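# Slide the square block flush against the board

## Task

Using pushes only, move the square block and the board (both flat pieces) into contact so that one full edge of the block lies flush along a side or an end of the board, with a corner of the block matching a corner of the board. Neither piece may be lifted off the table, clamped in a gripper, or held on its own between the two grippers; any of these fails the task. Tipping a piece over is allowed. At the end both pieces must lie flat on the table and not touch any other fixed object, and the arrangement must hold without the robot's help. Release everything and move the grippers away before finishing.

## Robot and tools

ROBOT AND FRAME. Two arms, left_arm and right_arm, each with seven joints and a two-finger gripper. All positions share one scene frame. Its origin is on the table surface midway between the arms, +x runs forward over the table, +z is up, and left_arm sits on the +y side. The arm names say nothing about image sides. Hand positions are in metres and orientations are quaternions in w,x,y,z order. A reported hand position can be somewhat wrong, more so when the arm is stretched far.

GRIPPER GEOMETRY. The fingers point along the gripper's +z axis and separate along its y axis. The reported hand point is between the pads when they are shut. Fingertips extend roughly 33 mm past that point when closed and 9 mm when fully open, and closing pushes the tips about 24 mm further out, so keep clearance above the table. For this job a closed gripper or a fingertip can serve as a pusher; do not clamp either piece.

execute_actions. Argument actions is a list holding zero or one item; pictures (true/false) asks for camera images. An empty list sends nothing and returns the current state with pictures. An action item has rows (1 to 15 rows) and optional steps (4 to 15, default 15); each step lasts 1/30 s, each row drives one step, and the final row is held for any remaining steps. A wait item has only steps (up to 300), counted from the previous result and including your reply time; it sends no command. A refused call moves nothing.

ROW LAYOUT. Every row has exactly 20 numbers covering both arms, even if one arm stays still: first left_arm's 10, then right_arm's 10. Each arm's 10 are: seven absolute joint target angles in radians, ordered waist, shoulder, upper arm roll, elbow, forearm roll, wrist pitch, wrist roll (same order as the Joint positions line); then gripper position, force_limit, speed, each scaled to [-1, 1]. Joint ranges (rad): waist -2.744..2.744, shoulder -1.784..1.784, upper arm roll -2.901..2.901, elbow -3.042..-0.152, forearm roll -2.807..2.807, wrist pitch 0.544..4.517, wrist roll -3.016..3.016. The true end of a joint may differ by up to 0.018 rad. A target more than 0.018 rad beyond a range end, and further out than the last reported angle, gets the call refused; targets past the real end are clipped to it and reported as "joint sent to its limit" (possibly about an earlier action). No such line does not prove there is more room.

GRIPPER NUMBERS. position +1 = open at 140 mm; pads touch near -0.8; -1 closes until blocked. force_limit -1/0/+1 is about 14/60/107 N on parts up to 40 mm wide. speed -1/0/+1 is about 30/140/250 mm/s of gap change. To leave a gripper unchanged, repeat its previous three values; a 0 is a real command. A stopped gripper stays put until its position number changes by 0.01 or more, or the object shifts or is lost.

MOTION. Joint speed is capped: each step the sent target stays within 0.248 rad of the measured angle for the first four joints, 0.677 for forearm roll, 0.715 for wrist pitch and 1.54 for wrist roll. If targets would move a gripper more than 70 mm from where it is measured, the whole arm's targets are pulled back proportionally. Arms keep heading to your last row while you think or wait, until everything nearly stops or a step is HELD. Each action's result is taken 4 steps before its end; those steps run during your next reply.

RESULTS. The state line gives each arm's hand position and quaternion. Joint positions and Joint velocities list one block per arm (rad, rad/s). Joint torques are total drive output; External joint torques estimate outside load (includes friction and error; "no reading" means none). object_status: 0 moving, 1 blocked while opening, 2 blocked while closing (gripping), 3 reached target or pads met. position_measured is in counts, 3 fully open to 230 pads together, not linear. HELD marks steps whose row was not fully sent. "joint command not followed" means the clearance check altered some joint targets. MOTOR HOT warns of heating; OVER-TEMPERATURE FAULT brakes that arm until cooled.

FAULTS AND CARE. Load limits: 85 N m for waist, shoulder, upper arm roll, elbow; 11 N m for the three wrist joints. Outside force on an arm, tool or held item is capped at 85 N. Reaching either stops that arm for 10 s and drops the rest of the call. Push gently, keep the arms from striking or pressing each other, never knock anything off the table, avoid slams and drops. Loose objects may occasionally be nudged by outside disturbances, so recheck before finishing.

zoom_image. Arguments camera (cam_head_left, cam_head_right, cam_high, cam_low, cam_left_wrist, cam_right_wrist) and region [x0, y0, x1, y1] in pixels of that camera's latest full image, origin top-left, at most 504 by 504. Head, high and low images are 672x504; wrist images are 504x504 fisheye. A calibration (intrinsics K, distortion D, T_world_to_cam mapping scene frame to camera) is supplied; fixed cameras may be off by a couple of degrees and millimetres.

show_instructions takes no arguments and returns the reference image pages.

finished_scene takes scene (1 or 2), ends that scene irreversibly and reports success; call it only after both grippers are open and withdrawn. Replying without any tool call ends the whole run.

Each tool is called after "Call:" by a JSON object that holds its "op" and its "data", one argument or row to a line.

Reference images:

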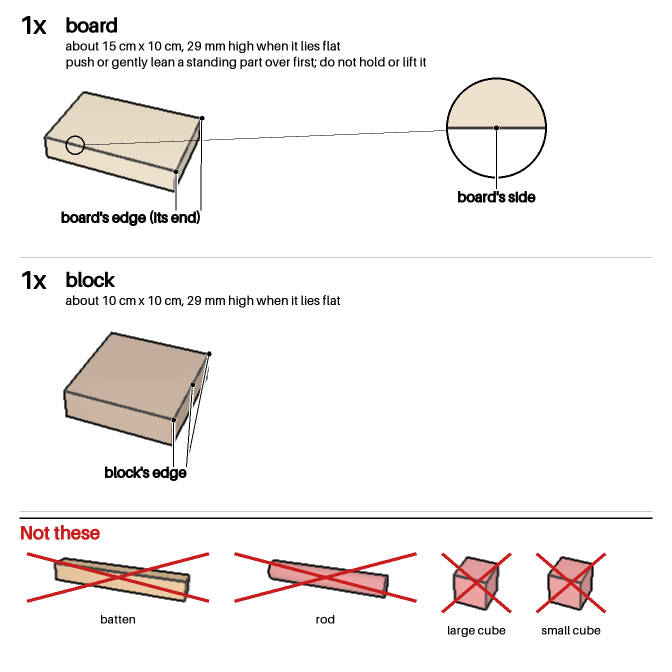

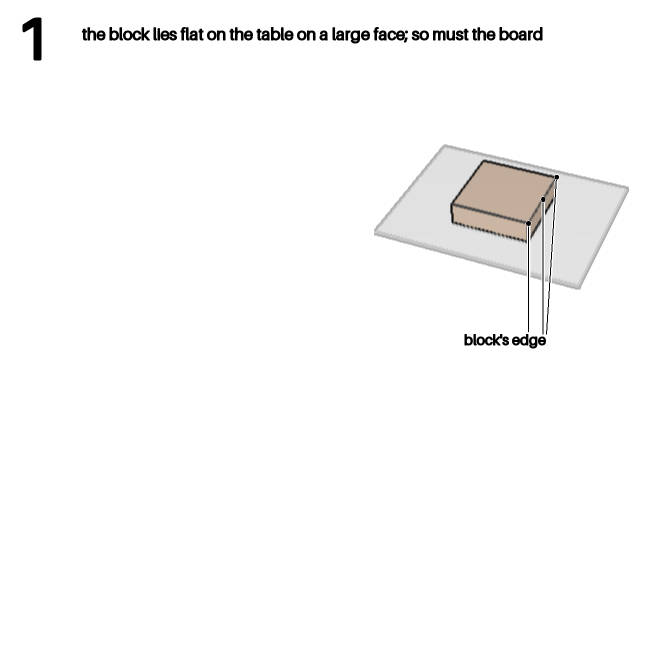

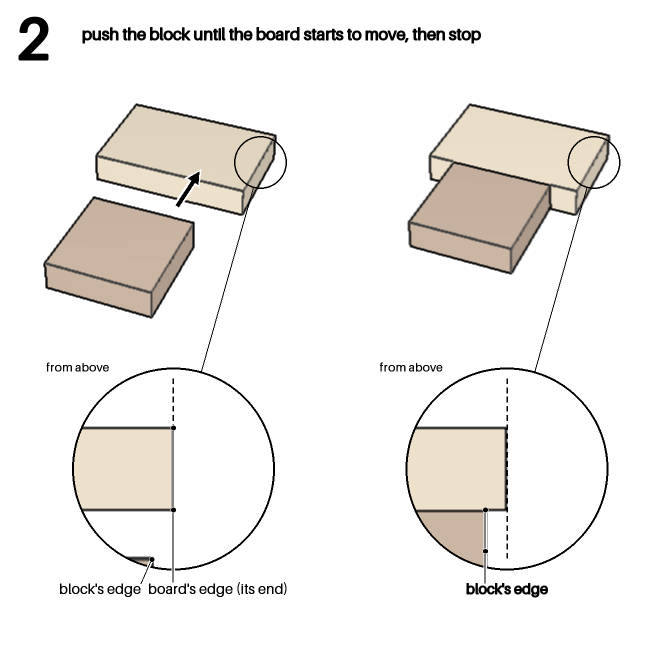

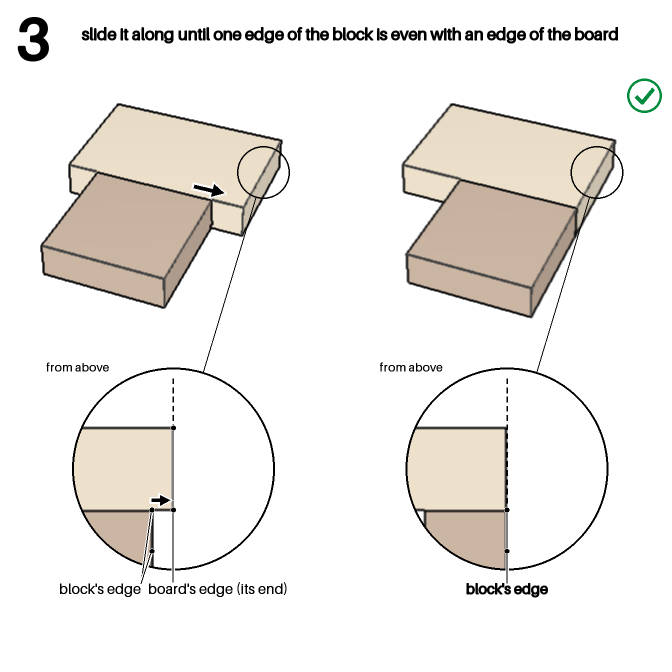

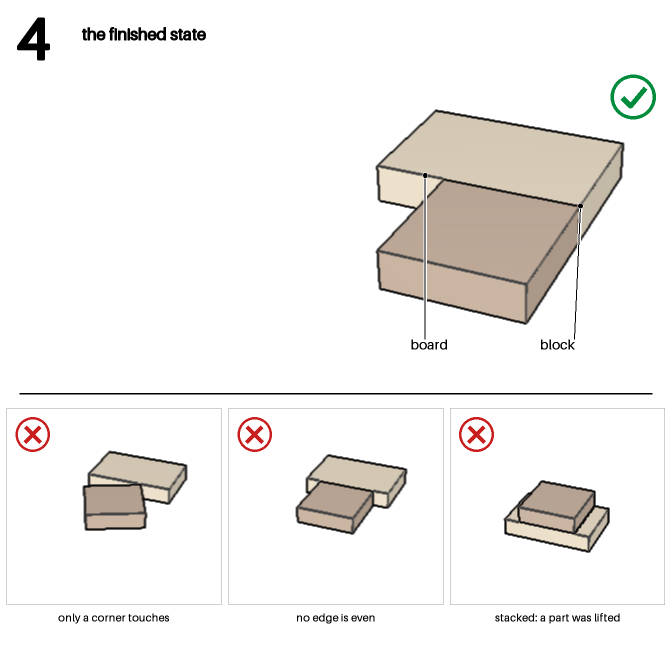

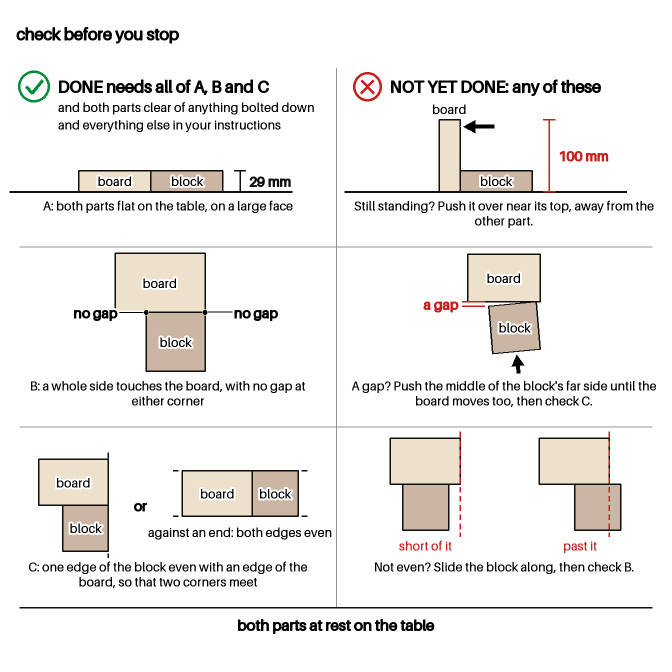

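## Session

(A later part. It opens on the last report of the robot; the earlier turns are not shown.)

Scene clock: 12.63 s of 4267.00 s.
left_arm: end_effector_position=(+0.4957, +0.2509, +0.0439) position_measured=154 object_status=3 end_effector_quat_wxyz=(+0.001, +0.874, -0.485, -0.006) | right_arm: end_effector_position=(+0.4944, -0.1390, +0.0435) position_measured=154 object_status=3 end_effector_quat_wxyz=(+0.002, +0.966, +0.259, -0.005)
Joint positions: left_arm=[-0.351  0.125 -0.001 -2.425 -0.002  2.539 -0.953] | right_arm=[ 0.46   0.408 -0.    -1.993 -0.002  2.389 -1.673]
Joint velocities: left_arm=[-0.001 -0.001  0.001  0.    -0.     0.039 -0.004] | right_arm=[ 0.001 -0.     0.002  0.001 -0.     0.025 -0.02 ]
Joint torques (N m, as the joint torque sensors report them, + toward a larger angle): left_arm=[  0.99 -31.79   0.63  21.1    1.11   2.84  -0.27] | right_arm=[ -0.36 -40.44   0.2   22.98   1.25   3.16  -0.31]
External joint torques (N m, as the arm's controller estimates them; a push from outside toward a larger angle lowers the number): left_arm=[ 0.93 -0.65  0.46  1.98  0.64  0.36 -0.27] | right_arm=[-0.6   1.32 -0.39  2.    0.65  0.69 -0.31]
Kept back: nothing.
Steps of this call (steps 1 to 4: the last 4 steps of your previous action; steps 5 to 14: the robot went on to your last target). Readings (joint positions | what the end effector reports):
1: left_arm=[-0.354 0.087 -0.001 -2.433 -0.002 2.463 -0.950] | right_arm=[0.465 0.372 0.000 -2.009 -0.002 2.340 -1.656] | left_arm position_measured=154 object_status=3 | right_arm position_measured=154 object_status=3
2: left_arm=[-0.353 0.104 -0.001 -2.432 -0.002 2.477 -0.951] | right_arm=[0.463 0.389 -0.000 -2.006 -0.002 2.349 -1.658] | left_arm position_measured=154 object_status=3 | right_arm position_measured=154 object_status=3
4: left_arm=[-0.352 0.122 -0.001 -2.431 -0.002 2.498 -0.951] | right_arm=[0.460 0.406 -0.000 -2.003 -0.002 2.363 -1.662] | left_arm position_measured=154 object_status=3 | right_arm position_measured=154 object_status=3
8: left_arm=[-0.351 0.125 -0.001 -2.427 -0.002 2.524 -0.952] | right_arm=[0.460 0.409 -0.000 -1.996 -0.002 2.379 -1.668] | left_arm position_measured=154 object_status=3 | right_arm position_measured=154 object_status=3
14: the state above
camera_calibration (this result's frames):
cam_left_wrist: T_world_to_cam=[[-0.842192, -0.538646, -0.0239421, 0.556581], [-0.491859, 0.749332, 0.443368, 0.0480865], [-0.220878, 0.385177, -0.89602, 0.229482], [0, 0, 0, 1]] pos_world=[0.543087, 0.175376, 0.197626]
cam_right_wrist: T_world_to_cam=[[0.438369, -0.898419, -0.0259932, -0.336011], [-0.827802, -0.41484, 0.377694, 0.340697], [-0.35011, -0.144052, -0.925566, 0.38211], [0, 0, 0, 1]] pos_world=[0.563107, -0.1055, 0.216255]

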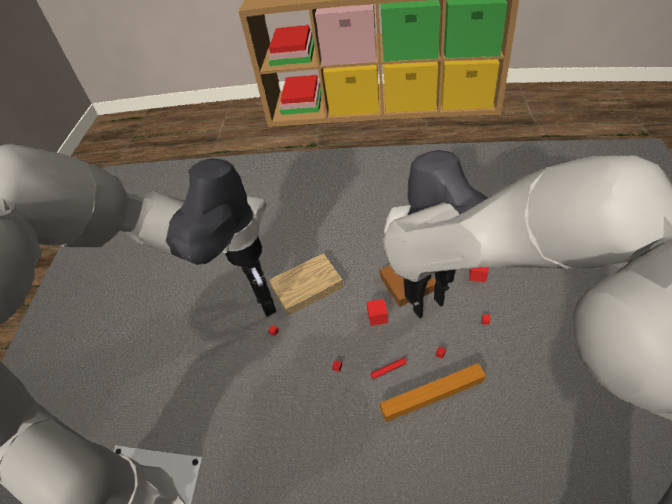

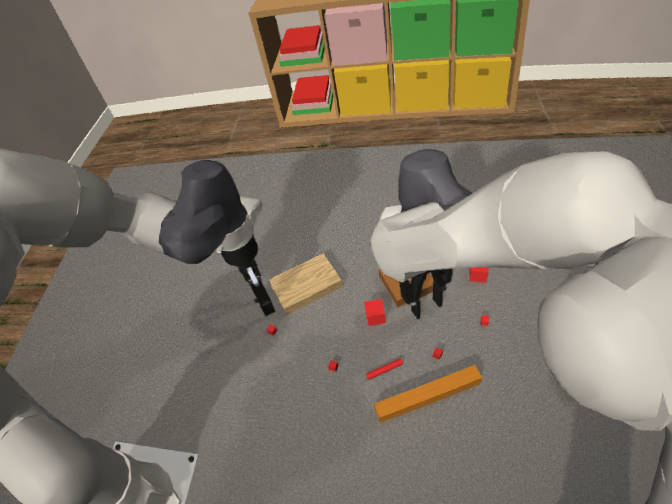

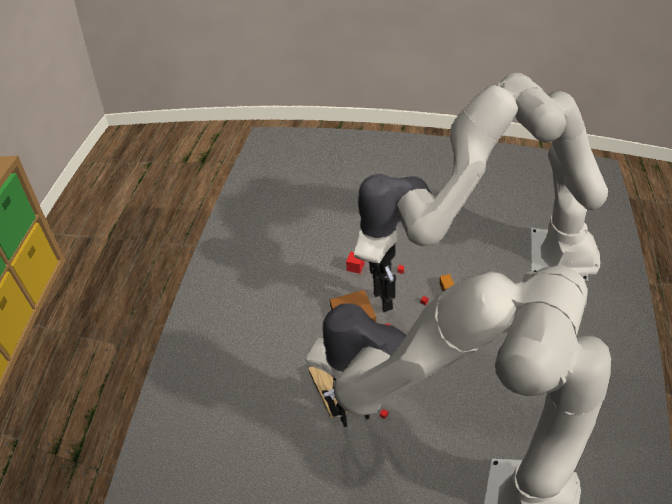

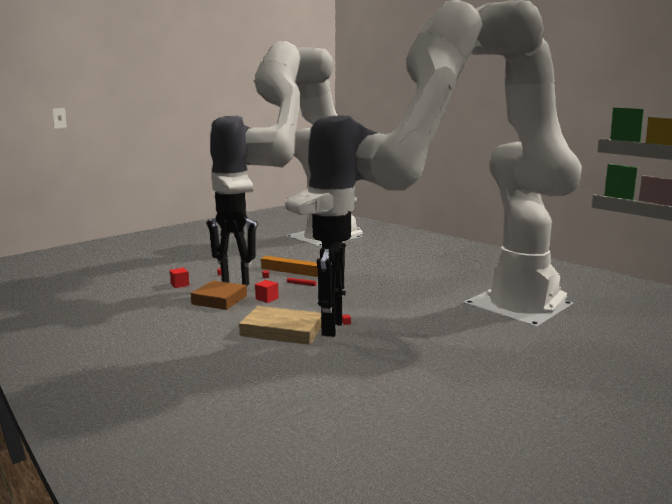

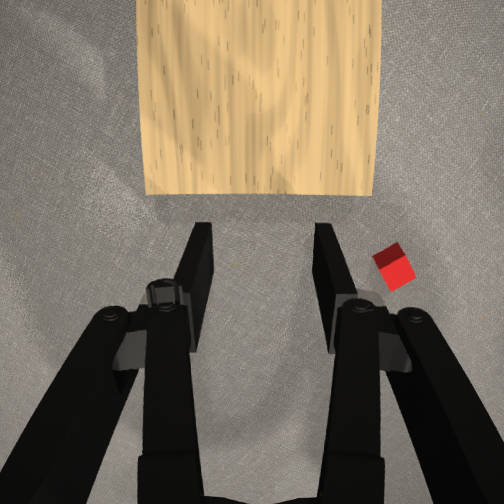

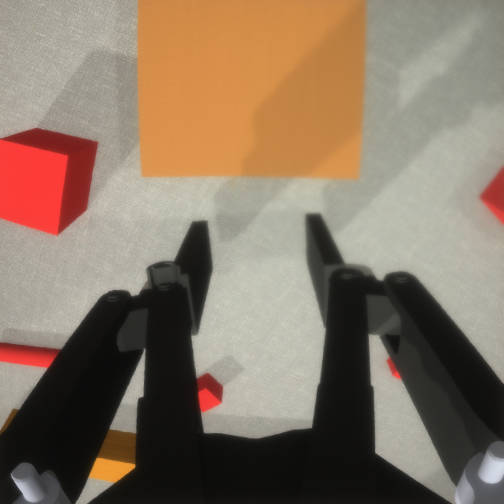

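Call:
{"op": "execute_actions", "data": {
  "actions": [
    {"rows": [
[-0.3541,0.1326,0,-2.4122,0,2.5413,-0.9763,-0.2,0,0.5, 0.4586,0.4068,0,-1.9904,0,2.3973,-1.6845,-0.2,0,0.5],
[-0.3585,0.1403,0,-2.401,0,2.5343,-0.985,-0.2,0,0.5, 0.4586,0.4068,0,-1.9904,0,2.3973,-1.6845,-0.2,0,0.5],
[-0.3606,0.1441,0,-2.3954,0,2.5308,-0.9893,-0.2,0,0.5, 0.4586,0.4068,0,-1.9904,0,2.3973,-1.6845,-0.2,0,0.5],
[-0.3628,0.148,0,-2.3898,0,2.529,-0.9936,-0.2,0,0.5, 0.4586,0.4068,0,-1.9904,0,2.3973,-1.6845,-0.2,0,0.5],
[-0.365,0.1518,0,-2.3842,0,2.5273,-0.9955,-0.2,0,0.5, 0.4586,0.4068,0,-1.9904,0,2.3973,-1.6845,-0.2,0,0.5],
[-0.3671,0.1557,0,-2.3787,0,2.5255,-0.9975,-0.2,0,0.5, 0.4586,0.4068,0,-1.9904,0,2.3973,-1.6845,-0.2,0,0.5],
[-0.3693,0.1595,0,-2.3731,0,2.5238,-1.0015,-0.2,0,0.5, 0.4586,0.4068,0,-1.9904,0,2.3973,-1.6845,-0.2,0,0.5],
[-0.3714,0.1633,0,-2.3675,0,2.5203,-1.0054,-0.2,0,0.5, 0.4586,0.4068,0,-1.9904,0,2.3973,-1.6845,-0.2,0,0.5],
[-0.3758,0.171,0,-2.3563,0,2.5164,-1.0093,-0.2,0,0.5, 0.4586,0.4068,0,-1.9904,0,2.3973,-1.6845,-0.2,0,0.5],
[-0.3801,0.1787,0,-2.3451,0,2.5124,-1.0132,-0.2,0,0.5, 0.4586,0.4068,0,-1.9904,0,2.3973,-1.6845,-0.2,0,0.5],
[-0.3844,0.1864,0,-2.3339,0,2.5085,-1.0172,-0.2,0,0.5, 0.4586,0.4068,0,-1.9904,0,2.3973,-1.6845,-0.2,0,0.5],
[-0.3883,0.1942,0,-2.3221,0,2.5045,-1.0211,-0.2,0,0.5, 0.4586,0.4068,0,-1.9904,0,2.3973,-1.6845,-0.2,0,0.5],
[-0.3923,0.2021,0,-2.3104,0,2.5006,-1.025,-0.2,0,0.5, 0.4586,0.4068,0,-1.9904,0,2.3973,-1.6845,-0.2,0,0.5],
[-0.3962,0.2099,0,-2.2986,0,2.4966,-1.0285,-0.2,0,0.5, 0.4586,0.4068,0,-1.9904,0,2.3973,-1.6845,-0.2,0,0.5],
[-0.4001,0.2177,0,-2.2868,0,2.4927,-1.0321,-0.2,0,0.5, 0.4586,0.4068,0,-1.9904,0,2.3973,-1.6845,-0.2,0,0.5]], "steps": 15}
  ]
}}

Call:
{"op": "execute_actions", "data": {
  "actions": [
    {"rows": [
[-0.404,0.2255,0,-2.275,0,2.4843,-1.0356,-0.2,0,0.5, 0.4586,0.4068,0,-1.9904,0,2.3973,-1.6845,-0.2,0,0.5],
[-0.408,0.2334,0,-2.2633,0,2.4799,-1.0392,-0.2,0,0.5, 0.4586,0.4068,0,-1.9904,0,2.3973,-1.6845,-0.2,0,0.5],
[-0.4119,0.2412,0,-2.2515,0,2.4754,-1.0427,-0.2,0,0.5, 0.4586,0.4068,0,-1.9904,0,2.3973,-1.6845,-0.2,0,0.5],
[-0.4158,0.249,0,-2.2397,0,2.471,-1.0462,-0.2,0,0.5, 0.4586,0.4068,0,-1.9904,0,2.3973,-1.6845,-0.2,0,0.5],
[-0.4193,0.2571,0,-2.2272,0,2.4666,-1.0498,-0.2,0,0.5, 0.4586,0.4068,0,-1.9904,0,2.3973,-1.6845,-0.2,0,0.5],
[-0.4229,0.2651,0,-2.2148,0,2.4622,-1.0533,-0.2,0,0.5, 0.4586,0.4068,0,-1.9904,0,2.3973,-1.6845,-0.2,0,0.5],
[-0.4264,0.2732,0,-2.2023,0,2.4577,-1.0565,-0.2,0,0.5, 0.4586,0.4068,0,-1.9904,0,2.3973,-1.6845,-0.2,0,0.5],
[-0.43,0.2812,0,-2.1899,0,2.4533,-1.0598,-0.2,0,0.5, 0.4586,0.4068,0,-1.9904,0,2.3973,-1.6845,-0.2,0,0.5],
[-0.4335,0.2893,0,-2.1774,0,2.4484,-1.063,-0.2,0,0.5, 0.4586,0.4068,0,-1.9904,0,2.3973,-1.6845,-0.2,0,0.5],
[-0.437,0.2973,0,-2.1649,0,2.4434,-1.0662,-0.2,0,0.5, 0.4586,0.4068,0,-1.9904,0,2.3973,-1.6845,-0.2,0,0.5],
[-0.4406,0.3054,0,-2.1525,0,2.4385,-1.0694,-0.2,0,0.5, 0.4586,0.4068,0,-1.9904,0,2.3973,-1.6845,-0.2,0,0.5],
[-0.4441,0.3134,0,-2.14,0,2.4336,-1.0727,-0.2,0,0.5, 0.4586,0.4068,0,-1.9904,0,2.3973,-1.6845,-0.2,0,0.5],
[-0.4473,0.3217,0,-2.1267,0,2.4286,-1.0759,-0.2,0,0.5, 0.4586,0.4068,0,-1.9904,0,2.3973,-1.6845,-0.2,0,0.5],
[-0.4506,0.3301,0,-2.1134,0,2.4237,-1.0791,-0.2,0,0.5, 0.4586,0.4068,0,-1.9904,0,2.3973,-1.6845,-0.2,0,0.5],
[-0.4538,0.3384,0,-2.1001,0,2.4187,-1.082,-0.2,0,0.5, 0.4586,0.4068,0,-1.9904,0,2.3973,-1.6845,-0.2,0,0.5]], "steps": 15}
  ],
  "pictures": true
}}

Scene clock: 16.53 s of 4267.00 s.
left_arm: end_effector_position=(+0.5125, +0.2317, +0.0461) position_measured=154 object_status=3 end_effector_quat_wxyz=(+0.001, +0.877, -0.481, -0.001) | right_arm: end_effector_position=(+0.4957, -0.1384, +0.0438) position_measured=154 object_status=3 end_effector_quat_wxyz=(+0.001, +0.965, +0.262, -0.003)
Joint positions: left_arm=[-0.374  0.169 -0.    -2.356 -0.002  2.524 -0.984] | right_arm=[ 0.46   0.408 -0.    -1.992 -0.002  2.393 -1.679]
Joint velocities: left_arm=[-0.101  0.193  0.001  0.277  0.003 -0.078 -0.092] | right_arm=[-0.001 -0.001 -0.002  0.     0.001  0.001 -0.001]
Joint torques (N m, as the joint torque sensors report them, + toward a larger angle): left_arm=[  0.21 -32.62   0.15  21.12   1.01   2.01  -0.21] | right_arm=[ -0.46 -40.89   1.19  21.98   1.2    3.25  -0.28]
External joint torques (N m, as the arm's controller estimates them; a push from outside toward a larger angle lowers the number): left_arm=[ 0.03  1.4   0.23  2.8   0.52 -0.43 -0.18] | right_arm=[-0.28  0.98  0.96  0.88  0.6   0.75 -0.28]
Steps of this call (steps 1 to 30: the robot went on to your last target; steps 31 to 90: nothing new was sent; then 0.53 s passed at rest; steps 91 to 101: the first 11 steps of this action). Readings (joint positions | what the end effector reports):
91: left_arm=[-0.351 0.126 -0.001 -2.423 -0.002 2.545 -0.956] | right_arm=[0.460 0.408 -0.000 -1.992 -0.002 2.393 -1.679] | left_arm position_measured=154 object_status=3 | right_arm position_measured=154 object_status=3
92: left_arm=[-0.352 0.130 -0.001 -2.417 -0.002 2.543 -0.958] | right_arm=[0.460 0.408 -0.000 -1.992 -0.002 2.393 -1.679] | left_arm position_measured=154 object_status=3 | right_arm position_measured=154 object_status=3
94: left_arm=[-0.356 0.137 -0.001 -2.404 -0.002 2.540 -0.964] | right_arm=[0.460 0.408 -0.000 -1.992 -0.002 2.393 -1.679] | left_arm position_measured=154 object_status=3 | right_arm position_measured=154 object_status=3
98: left_arm=[-0.365 0.152 -0.001 -2.381 -0.002 2.533 -0.975] | right_arm=[0.460 0.408 -0.000 -1.992 -0.002 2.393 -1.679] | left_arm position_measured=154 object_status=3 | right_arm position_measured=154 object_status=3
101: the state above

Scene clock: 17.03 s of 4267.00 s.
left_arm: end_effector_position=(+0.5427, +0.1835, +0.0461) position_measured=154 object_status=3 end_effector_quat_wxyz=(+0.001, +0.875, -0.484, -0.002) | right_arm: end_effector_position=(+0.4957, -0.1384, +0.0438) position_measured=154 object_status=3 end_effector_quat_wxyz=(+0.001, +0.965, +0.262, -0.003)
Joint positions: left_arm=[-0.431  0.285  0.    -2.18  -0.002  2.462 -1.035] | right_arm=[ 0.46   0.408 -0.    -1.992 -0.002  2.393 -1.679]
Joint velocities: left_arm=[-0.105  0.228 -0.001  0.353  0.001 -0.116 -0.097] | right_arm=[ 0.    -0.     0.    -0.     0.001  0.    -0.   ]
Joint torques (N m, as the joint torque sensors report them, + toward a larger angle): left_arm=[  0.02 -37.01   0.33  20.74   1.07   1.81  -0.21] | right_arm=[ -0.17 -41.37   0.02  23.12   1.13   3.31  -0.34]
External joint torques (N m, as the arm's controller estimates them; a push from outside toward a larger angle lowers the number): left_arm=[-0.36  1.61  0.32  2.14  0.53 -0.4  -0.21] | right_arm=[-0.23  0.51 -0.42  2.02  0.53  0.81 -0.34]
Steps of this call (steps 1 to 4: the last 4 steps of your previous action; steps 5 to 15: the first 11 steps of this action). Readings (joint positions | what the end effector reports):
5: left_arm=[-0.394 0.207 -0.000 -2.301 -0.002 2.507 -1.001] | right_arm=[0.460 0.408 -0.000 -1.992 -0.002 2.393 -1.679] | left_arm position_measured=154 object_status=3 | right_arm position_measured=154 object_status=3
6: left_arm=[-0.398 0.214 -0.000 -2.290 -0.002 2.502 -1.005] | right_arm=[0.460 0.408 -0.000 -1.992 -0.002 2.393 -1.679] | left_arm position_measured=154 object_status=3 | right_arm position_measured=154 object_status=3
8: left_arm=[-0.405 0.230 0.000 -2.266 -0.002 2.493 -1.011] | right_arm=[0.460 0.408 -0.000 -1.992 -0.002 2.393 -1.679] | left_arm position_measured=154 object_status=3 | right_arm position_measured=154 object_status=3
12: left_arm=[-0.420 0.261 0.000 -2.218 -0.002 2.476 -1.025] | right_arm=[0.460 0.408 -0.000 -1.992 -0.002 2.393 -1.679] | left_arm position_measured=154 object_status=3 | right_arm position_measured=154 object_status=3
15: the state above
camera_calibration (this result's frames):
cam_left_wrist: T_world_to_cam=[[-0.840336, -0.541314, -0.0285495, 0.559606], [-0.497271, 0.748859, 0.4381, 0.124004], [-0.21577, 0.382348, -0.898473, 0.265648], [0, 0, 0, 1]] pos_world=[0.589239, 0.108491, 0.200328]
cam_right_wrist: T_world_to_cam=[[0.443468, -0.895916, -0.025896, -0.338229], [-0.826892, -0.420108, 0.373843, 0.340786], [-0.345811, -0.144374, -0.92713, 0.380848], [0, 0, 0, 1]] pos_world=[0.563488, -0.104873, 0.216937]

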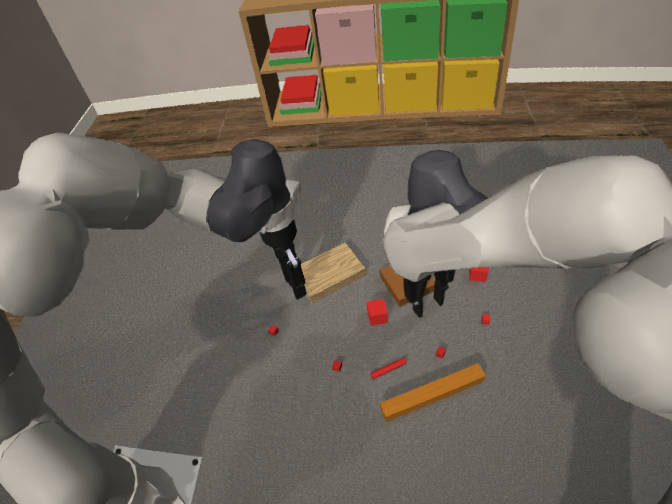

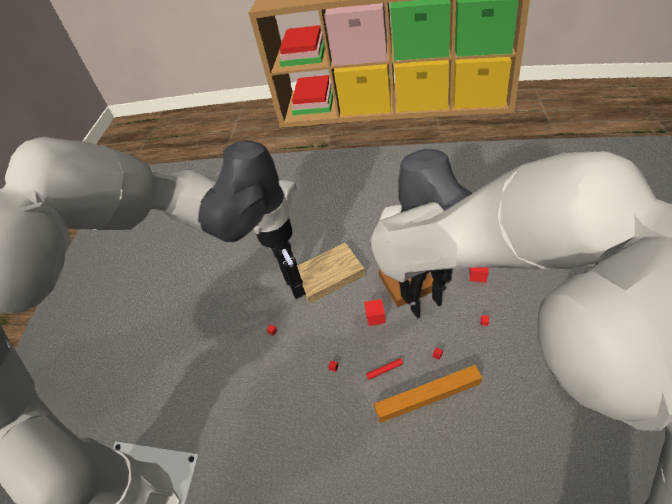

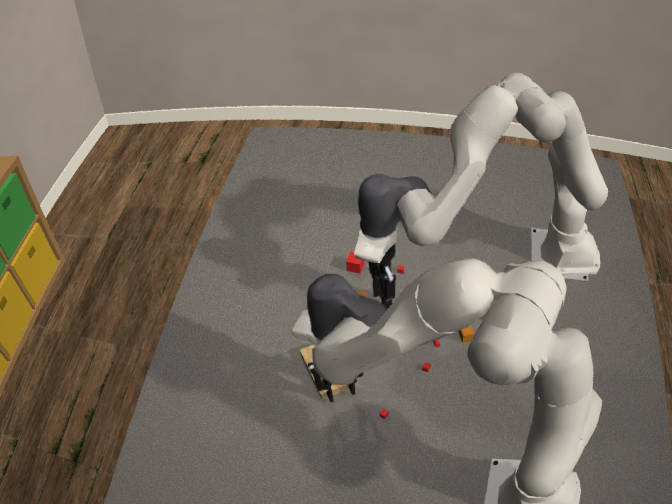

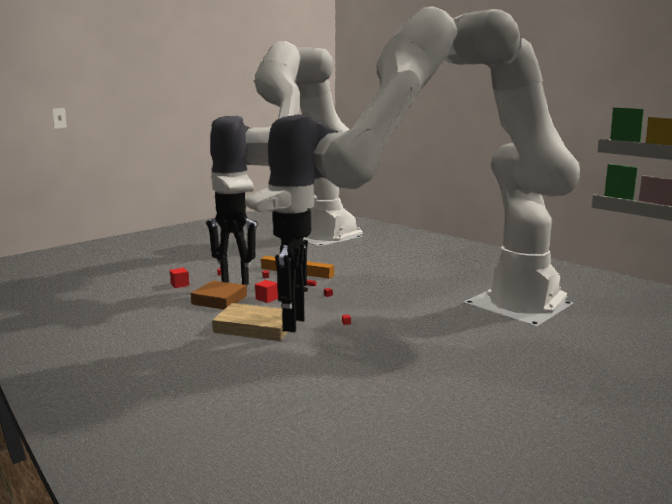

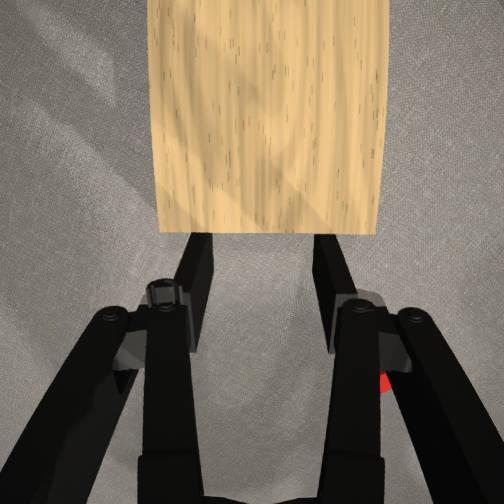

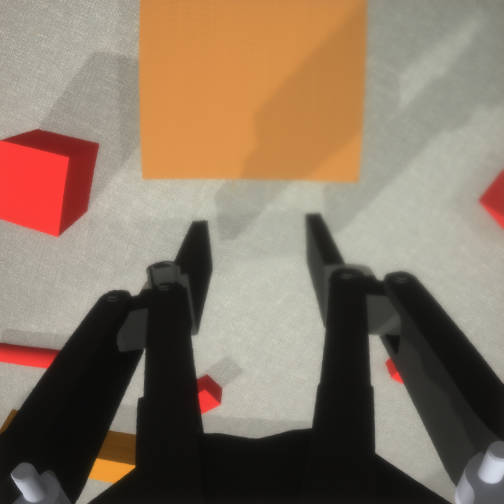

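Call:
{"op": "execute_actions", "data": {
  "actions": [
    {"rows": [
[-0.4554,0.3426,0,-2.0935,0,2.4187,-1.085,-0.2,0,0.5, 0.4586,0.4068,0,-1.9904,0,2.3973,-1.6845,-0.2,0,0.5],
[-0.457,0.3468,0,-2.0868,0,2.4162,-1.0865,-0.2,0,0.5, 0.4586,0.4068,0,-1.9904,0,2.3973,-1.6845,-0.2,0,0.5],
[-0.4602,0.3551,0,-2.0735,0,2.4138,-1.0879,-0.2,0,0.5, 0.4586,0.4068,0,-1.9904,0,2.3973,-1.6845,-0.2,0,0.5],
[-0.4635,0.3634,0,-2.0602,0,2.4083,-1.0909,-0.2,0,0.5, 0.4586,0.4068,0,-1.9904,0,2.3973,-1.6845,-0.2,0,0.5],
[-0.4667,0.3718,0,-2.0469,0,2.4028,-1.0938,-0.2,0,0.5, 0.4586,0.4068,0,-1.9904,0,2.3973,-1.6845,-0.2,0,0.5],
[-0.4699,0.3801,0,-2.0336,0,2.3945,-1.0967,-0.2,0,0.5, 0.4586,0.4068,0,-1.9904,0,2.3973,-1.6845,-0.2,0,0.5],
[-0.4728,0.3888,0,-2.0194,0,2.3862,-1.0997,-0.2,0,0.5, 0.4586,0.4068,0,-1.9904,0,2.3973,-1.6845,-0.2,0,0.5],
[-0.4758,0.3976,0,-2.0051,0,2.3807,-1.1026,-0.2,0,0.5, 0.4586,0.4068,0,-1.9904,0,2.3973,-1.6845,-0.2,0,0.5],
[-0.4787,0.4063,0,-1.9909,0,2.3752,-1.1053,-0.2,0,0.5, 0.4586,0.4068,0,-1.9904,0,2.3973,-1.6845,-0.2,0,0.5],
[-0.4817,0.4151,0,-1.9767,0,2.3697,-1.108,-0.2,0,0.5, 0.4586,0.4068,0,-1.9904,0,2.3973,-1.6845,-0.2,0,0.5],
[-0.4846,0.4238,0,-1.9624,0,2.3636,-1.1107,-0.2,0,0.5, 0.4586,0.4068,0,-1.9904,0,2.3973,-1.6845,-0.2,0,0.5],
[-0.4875,0.4325,0,-1.9482,0,2.3575,-1.1134,-0.2,0,0.5, 0.4586,0.4068,0,-1.9904,0,2.3973,-1.6845,-0.2,0,0.5],
[-0.4905,0.4413,0,-1.9339,0,2.3514,-1.1161,-0.2,0,0.5, 0.4586,0.4068,0,-1.9904,0,2.3973,-1.6845,-0.2,0,0.5],
[-0.4934,0.45,0,-1.9197,0,2.3453,-1.1188,-0.2,0,0.5, 0.4586,0.4068,0,-1.9904,0,2.3973,-1.6845,-0.2,0,0.5],
[-0.4961,0.4592,0,-1.9044,0,2.3392,-1.1215,-0.2,0,0.5, 0.4586,0.4068,0,-1.9904,0,2.3973,-1.6845,-0.2,0,0.5]], "steps": 15}
  ]
}}

Call:
{"op": "execute_actions", "data": {
  "actions": [
    {"rows": [
[-0.4988,0.4684,0,-1.8891,0,2.3331,-1.1242,-0.2,0,0.5, 0.4586,0.4068,0,-1.9904,0,2.3973,-1.6845,-0.2,0,0.5],
[-0.5015,0.4776,0,-1.8738,0,2.327,-1.127,-0.2,0,0.5, 0.4586,0.4068,0,-1.9904,0,2.3973,-1.6845,-0.2,0,0.5],
[-0.5042,0.4868,0,-1.8585,0,2.3209,-1.129,-0.2,0,0.5, 0.4586,0.4068,0,-1.9904,0,2.3973,-1.6845,-0.2,0,0.5],
[-0.5069,0.496,0,-1.8432,0,2.318,-1.13,-0.2,0,0.5, 0.4586,0.4068,0,-1.9904,0,2.3973,-1.6845,-0.2,0,0.5],
[-0.509,0.503,0,-1.8315,0,2.317,-1.13,-0.2,0,0.5, 0.4586,0.4068,0,-1.9904,0,2.3973,-1.6845,-0.2,0,0.5],
[-0.5109,0.5098,0,-1.8202,0,2.317,-1.13,-0.2,0,0.5, 0.4586,0.4068,0,-1.9904,0,2.3973,-1.6845,-0.2,0,0.5],
[-0.5123,0.5144,0,-1.8126,0,2.317,-1.13,-0.2,0,0.5, 0.4586,0.4068,0,-1.9904,0,2.3973,-1.6845,-0.2,0,0.5],
[-0.5136,0.519,0,-1.805,0,2.317,-1.13,-0.2,0,0.5, 0.4586,0.4068,0,-1.9904,0,2.3973,-1.6845,-0.2,0,0.5],
[-0.5144,0.5215,0,-1.8008,0,2.317,-1.13,-0.2,0,0.5, 0.4586,0.4068,0,-1.9904,0,2.3973,-1.6845,-0.2,0,0.5],
[-0.515,0.5236,0,-1.7973,0,2.317,-1.13,-0.2,0,0.5, 0.4586,0.4068,0,-1.9904,0,2.3973,-1.6845,-0.2,0,0.5]], "steps": 15}
  ]
}}

Call:
{"op": "execute_actions", "data": {
  "actions": [
    {"steps": 8}
  ],
  "pictures": true
}}

Scene clock: 18.10 s of 4267.00 s.
left_arm: end_effector_position=(+0.5710, +0.1382, +0.0453) position_measured=154 object_status=3 end_effector_quat_wxyz=(+0.000, +0.877, -0.480, -0.004) | right_arm: end_effector_position=(+0.4957, -0.1384, +0.0438) position_measured=154 object_status=3 end_effector_quat_wxyz=(+0.001, +0.965, +0.262, -0.003)
Joint positions: left_arm=[-0.476  0.403  0.    -1.994 -0.002  2.389 -1.088] | right_arm=[ 0.46   0.408 -0.    -1.992 -0.002  2.393 -1.679]
Joint velocities: left_arm=[-0.089  0.246  0.001  0.392  0.001 -0.125 -0.058] | right_arm=[ 0.001  0.    -0.     0.    -0.     0.     0.   ]
Joint torques (N m, as the joint torque sensors report them, + toward a larger angle): left_arm=[ -0.67 -41.75  -0.23  21.68   1.06   1.7   -0.24] | right_arm=[ -0.81 -41.04   0.51  22.03   1.13   3.24  -0.31]
External joint torques (N m, as the arm's controller estimates them; a push from outside toward a larger angle lowers the number): left_arm=[-1.36  1.02 -0.73  2.43  0.49 -0.43 -0.23] | right_arm=[-0.92  0.81  0.03  0.93  0.54  0.74 -0.31]
Steps of this call (steps 1 to 4: the last 4 steps of your previous action; steps 5 to 21: the robot went on to your last target; steps 22 to 32: the first 11 steps of this action). Readings (joint positions | what the end effector reports):
22: left_arm=[-0.453 0.337 -0.000 -2.100 -0.002 2.422 -1.073] | right_arm=[0.460 0.408 -0.000 -1.992 -0.002 2.393 -1.679] | left_arm position_measured=154 object_status=3 | right_arm position_measured=154 object_status=3
23: left_arm=[-0.453 0.339 -0.000 -2.097 -0.002 2.421 -1.074] | right_arm=[0.460 0.408 -0.000 -1.992 -0.002 2.393 -1.679] | left_arm position_measured=154 object_status=3 | right_arm position_measured=154 object_status=3
25: left_arm=[-0.456 0.348 0.000 -2.082 -0.002 2.418 -1.076] | right_arm=[0.460 0.408 -0.000 -1.992 -0.002 2.393 -1.679] | left_arm position_measured=154 object_status=3 | right_arm position_measured=154 object_status=3
29: left_arm=[-0.467 0.378 0.000 -2.035 -0.002 2.403 -1.082] | right_arm=[0.460 0.408 -0.000 -1.992 -0.002 2.393 -1.679] | left_arm position_measured=154 object_status=3 | right_arm position_measured=154 object_status=3
32: the state above

Scene clock: 18.60 s of 4267.00 s.
left_arm: end_effector_position=(+0.5991, +0.0947, +0.0457) position_measured=154 object_status=3 end_effector_quat_wxyz=(+0.001, +0.875, -0.484, +0.000) | right_arm: end_effector_position=(+0.4957, -0.1384, +0.0438) position_measured=154 object_status=3 end_effector_quat_wxyz=(+0.001, +0.965, +0.262, -0.003)
Joint positions: left_arm=[-0.513  0.517  0.    -1.808 -0.002  2.326 -1.116] | right_arm=[ 0.46   0.408 -0.    -1.992 -0.002  2.393 -1.679]
Joint velocities: left_arm=[-0.024  0.071 -0.001  0.116  0.001 -0.036 -0.03 ] | right_arm=[ 0.    -0.001 -0.    -0.     0.001  0.     0.001]
Joint torques (N m, as the joint torque sensors report them, + toward a larger angle): left_arm=[  0.11 -45.31   0.08  24.03   1.14   2.03  -0.09] | right_arm=[ -0.33 -41.61   2.1   21.62   1.17   3.26  -0.16]
External joint torques (N m, as the arm's controller estimates them; a push from outside toward a larger angle lowers the number): left_arm=[-0.73  1.02 -1.1   2.52  0.53 -0.39 -0.09] | right_arm=[-0.3   0.54  1.74  0.38  0.57  0.74 -0.16]
Steps of this call (steps 1 to 4: the last 4 steps of your previous action; steps 5 to 15: the first 11 steps of this action). Readings (joint positions | what the end effector reports):
5: left_arm=[-0.491 0.447 0.000 -1.922 -0.002 2.361 -1.099] | right_arm=[0.460 0.408 -0.000 -1.992 -0.002 2.393 -1.679] | left_arm position_measured=154 object_status=3 | right_arm position_measured=154 object_status=3
6: left_arm=[-0.494 0.456 0.000 -1.908 -0.002 2.356 -1.102] | right_arm=[0.460 0.408 -0.000 -1.992 -0.002 2.393 -1.679] | left_arm position_measured=154 object_status=3 | right_arm position_measured=154 object_status=3
8: left_arm=[-0.499 0.474 0.000 -1.877 -0.002 2.344 -1.106] | right_arm=[0.460 0.408 -0.000 -1.992 -0.002 2.393 -1.679] | left_arm position_measured=154 object_status=3 | right_arm position_measured=154 object_status=3
12: left_arm=[-0.509 0.505 0.000 -1.828 -0.002 2.331 -1.113] | right_arm=[0.460 0.408 -0.000 -1.992 -0.002 2.393 -1.679] | left_arm position_measured=154 object_status=3 | right_arm position_measured=154 object_status=3
15: the state above

Scene clock: 18.87 s of 4267.00 s.
left_arm: end_effector_position=(+0.5998, +0.0935, +0.0457) position_measured=154 object_status=3 end_effector_quat_wxyz=(+0.001, +0.876, -0.482, -0.001) | right_arm: end_effector_position=(+0.4957, -0.1384, +0.0438) position_measured=154 object_status=3 end_effector_quat_wxyz=(+0.001, +0.965, +0.262, -0.003)
Joint positions: left_arm=[-0.514  0.521  0.    -1.8   -0.002  2.32  -1.121] | right_arm=[ 0.46   0.408 -0.    -1.992 -0.002  2.393 -1.679]
Joint velocities: left_arm=[-0.001  0.001 -0.     0.004  0.001 -0.008 -0.012] | right_arm=[ 0.001 -0.001 -0.     0.001  0.     0.     0.001]
Joint torques (N m, as the joint torque sensors report them, + toward a larger angle): left_arm=[ -0.28 -44.9    0.11  25.42   1.06   2.23  -0.26] | right_arm=[ -0.29 -40.05   0.65  21.68   1.09   3.4   -0.25]
External joint torques (N m, as the arm's controller estimates them; a push from outside toward a larger angle lowers the number): left_arm=[-0.23  0.97 -0.34  3.48  0.44 -0.28 -0.26] | right_arm=[-0.39  2.01  0.17  0.47  0.49  0.88 -0.25]
Kept back: nothing.
Steps of this call (steps 1 to 4: the last 4 steps of your previous action; steps 5 to 8: the robot went on to your last target). Readings (joint positions | what the end effector reports):
1: left_arm=[-0.513 0.519 0.000 -1.805 -0.002 2.325 -1.117] | right_arm=[0.460 0.408 -0.000 -1.992 -0.002 2.393 -1.679] | left_arm position_measured=154 object_status=3 | right_arm position_measured=154 object_status=3
2: left_arm=[-0.514 0.520 0.000 -1.803 -0.002 2.324 -1.118] | right_arm=[0.460 0.408 -0.000 -1.992 -0.002 2.393 -1.679] | left_arm position_measured=154 object_status=3 | right_arm position_measured=154 object_status=3
4: left_arm=[-0.514 0.521 0.000 -1.801 -0.002 2.322 -1.119] | right_arm=[0.460 0.408 -0.000 -1.992 -0.002 2.393 -1.679] | left_arm position_measured=154 object_status=3 | right_arm position_measured=154 object_status=3
8: the state above
camera_calibration (this result's frames):
cam_left_wrist: T_world_to_cam=[[-0.838421, -0.544199, -0.0299557, 0.55803], [-0.500848, 0.747625, 0.436128, 0.222306], [-0.214945, 0.380662, -0.899386, 0.311694], [0, 0, 0, 1]] pos_world=[0.646203, 0.0188273, 0.200096]
cam_right_wrist: T_world_to_cam=[[0.443477, -0.895912, -0.0258951, -0.338233], [-0.826899, -0.42012, 0.373814, 0.340798], [-0.345783, -0.144365, -0.927142, 0.380847], [0, 0, 0, 1]] pos_world=[0.563495, -0.10487, 0.216946]

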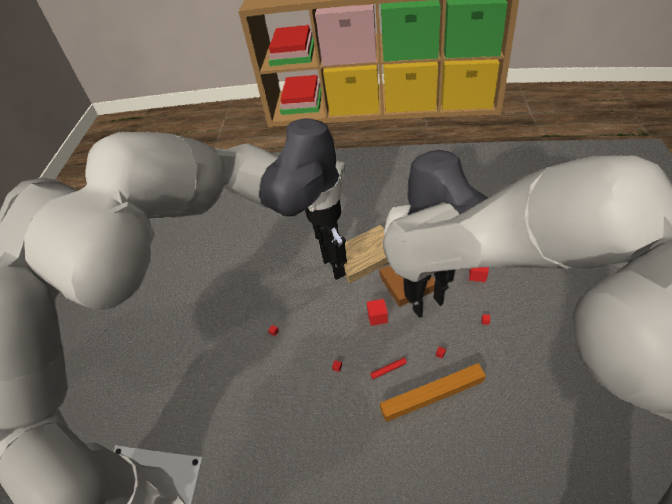

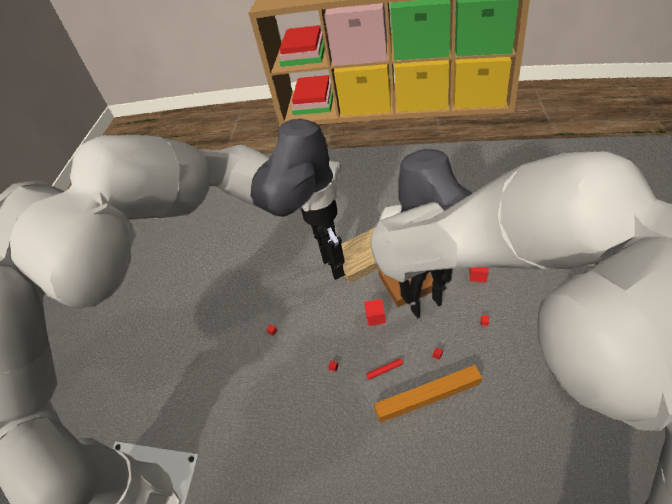

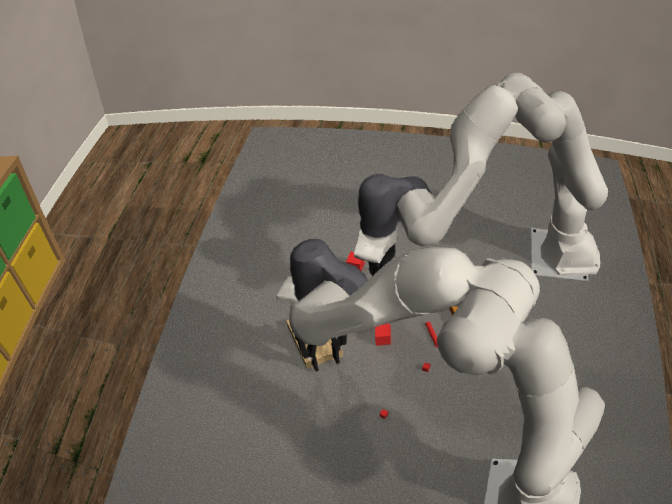

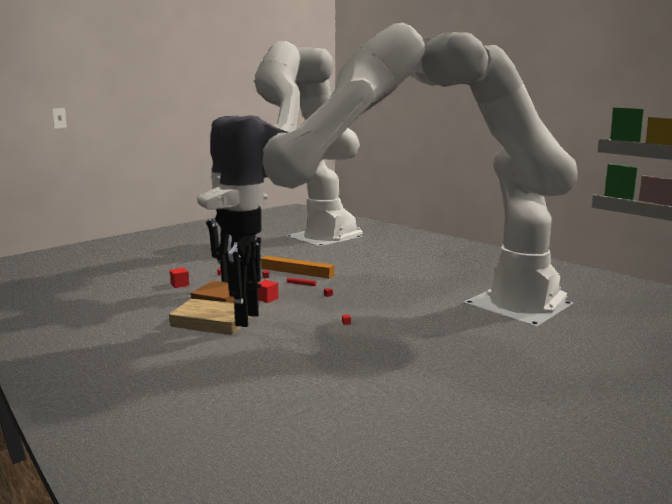

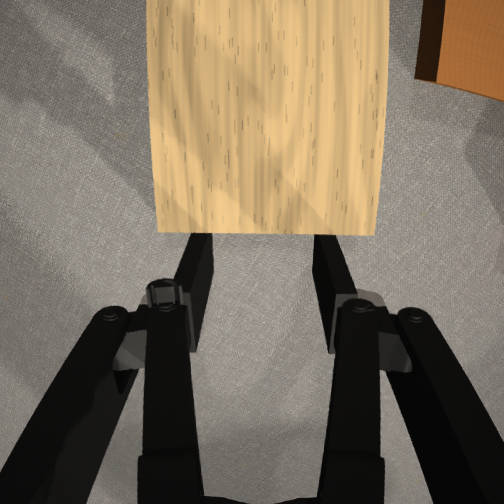

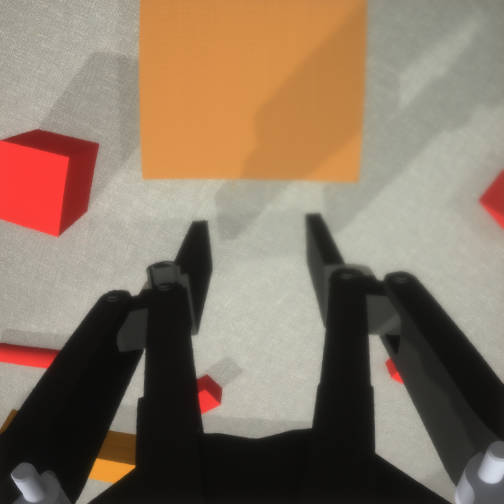

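Call:
{"op": "zoom_image", "data": {
  "camera": "cam_left_wrist",
  "region": [340, 0, 504, 250]
}}

Region (340, 0, 504, 250) of cam_left_wrist's 504x504 image, scaled by 2.016, with more detail than that image has; it fills the left 331 columns of this view, and the rest is white.

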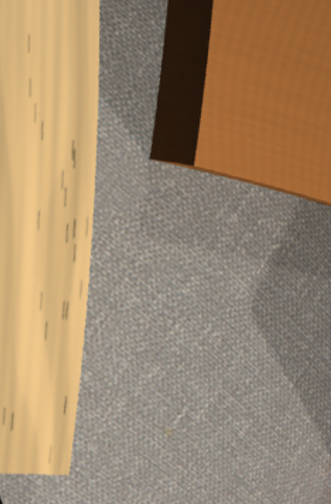

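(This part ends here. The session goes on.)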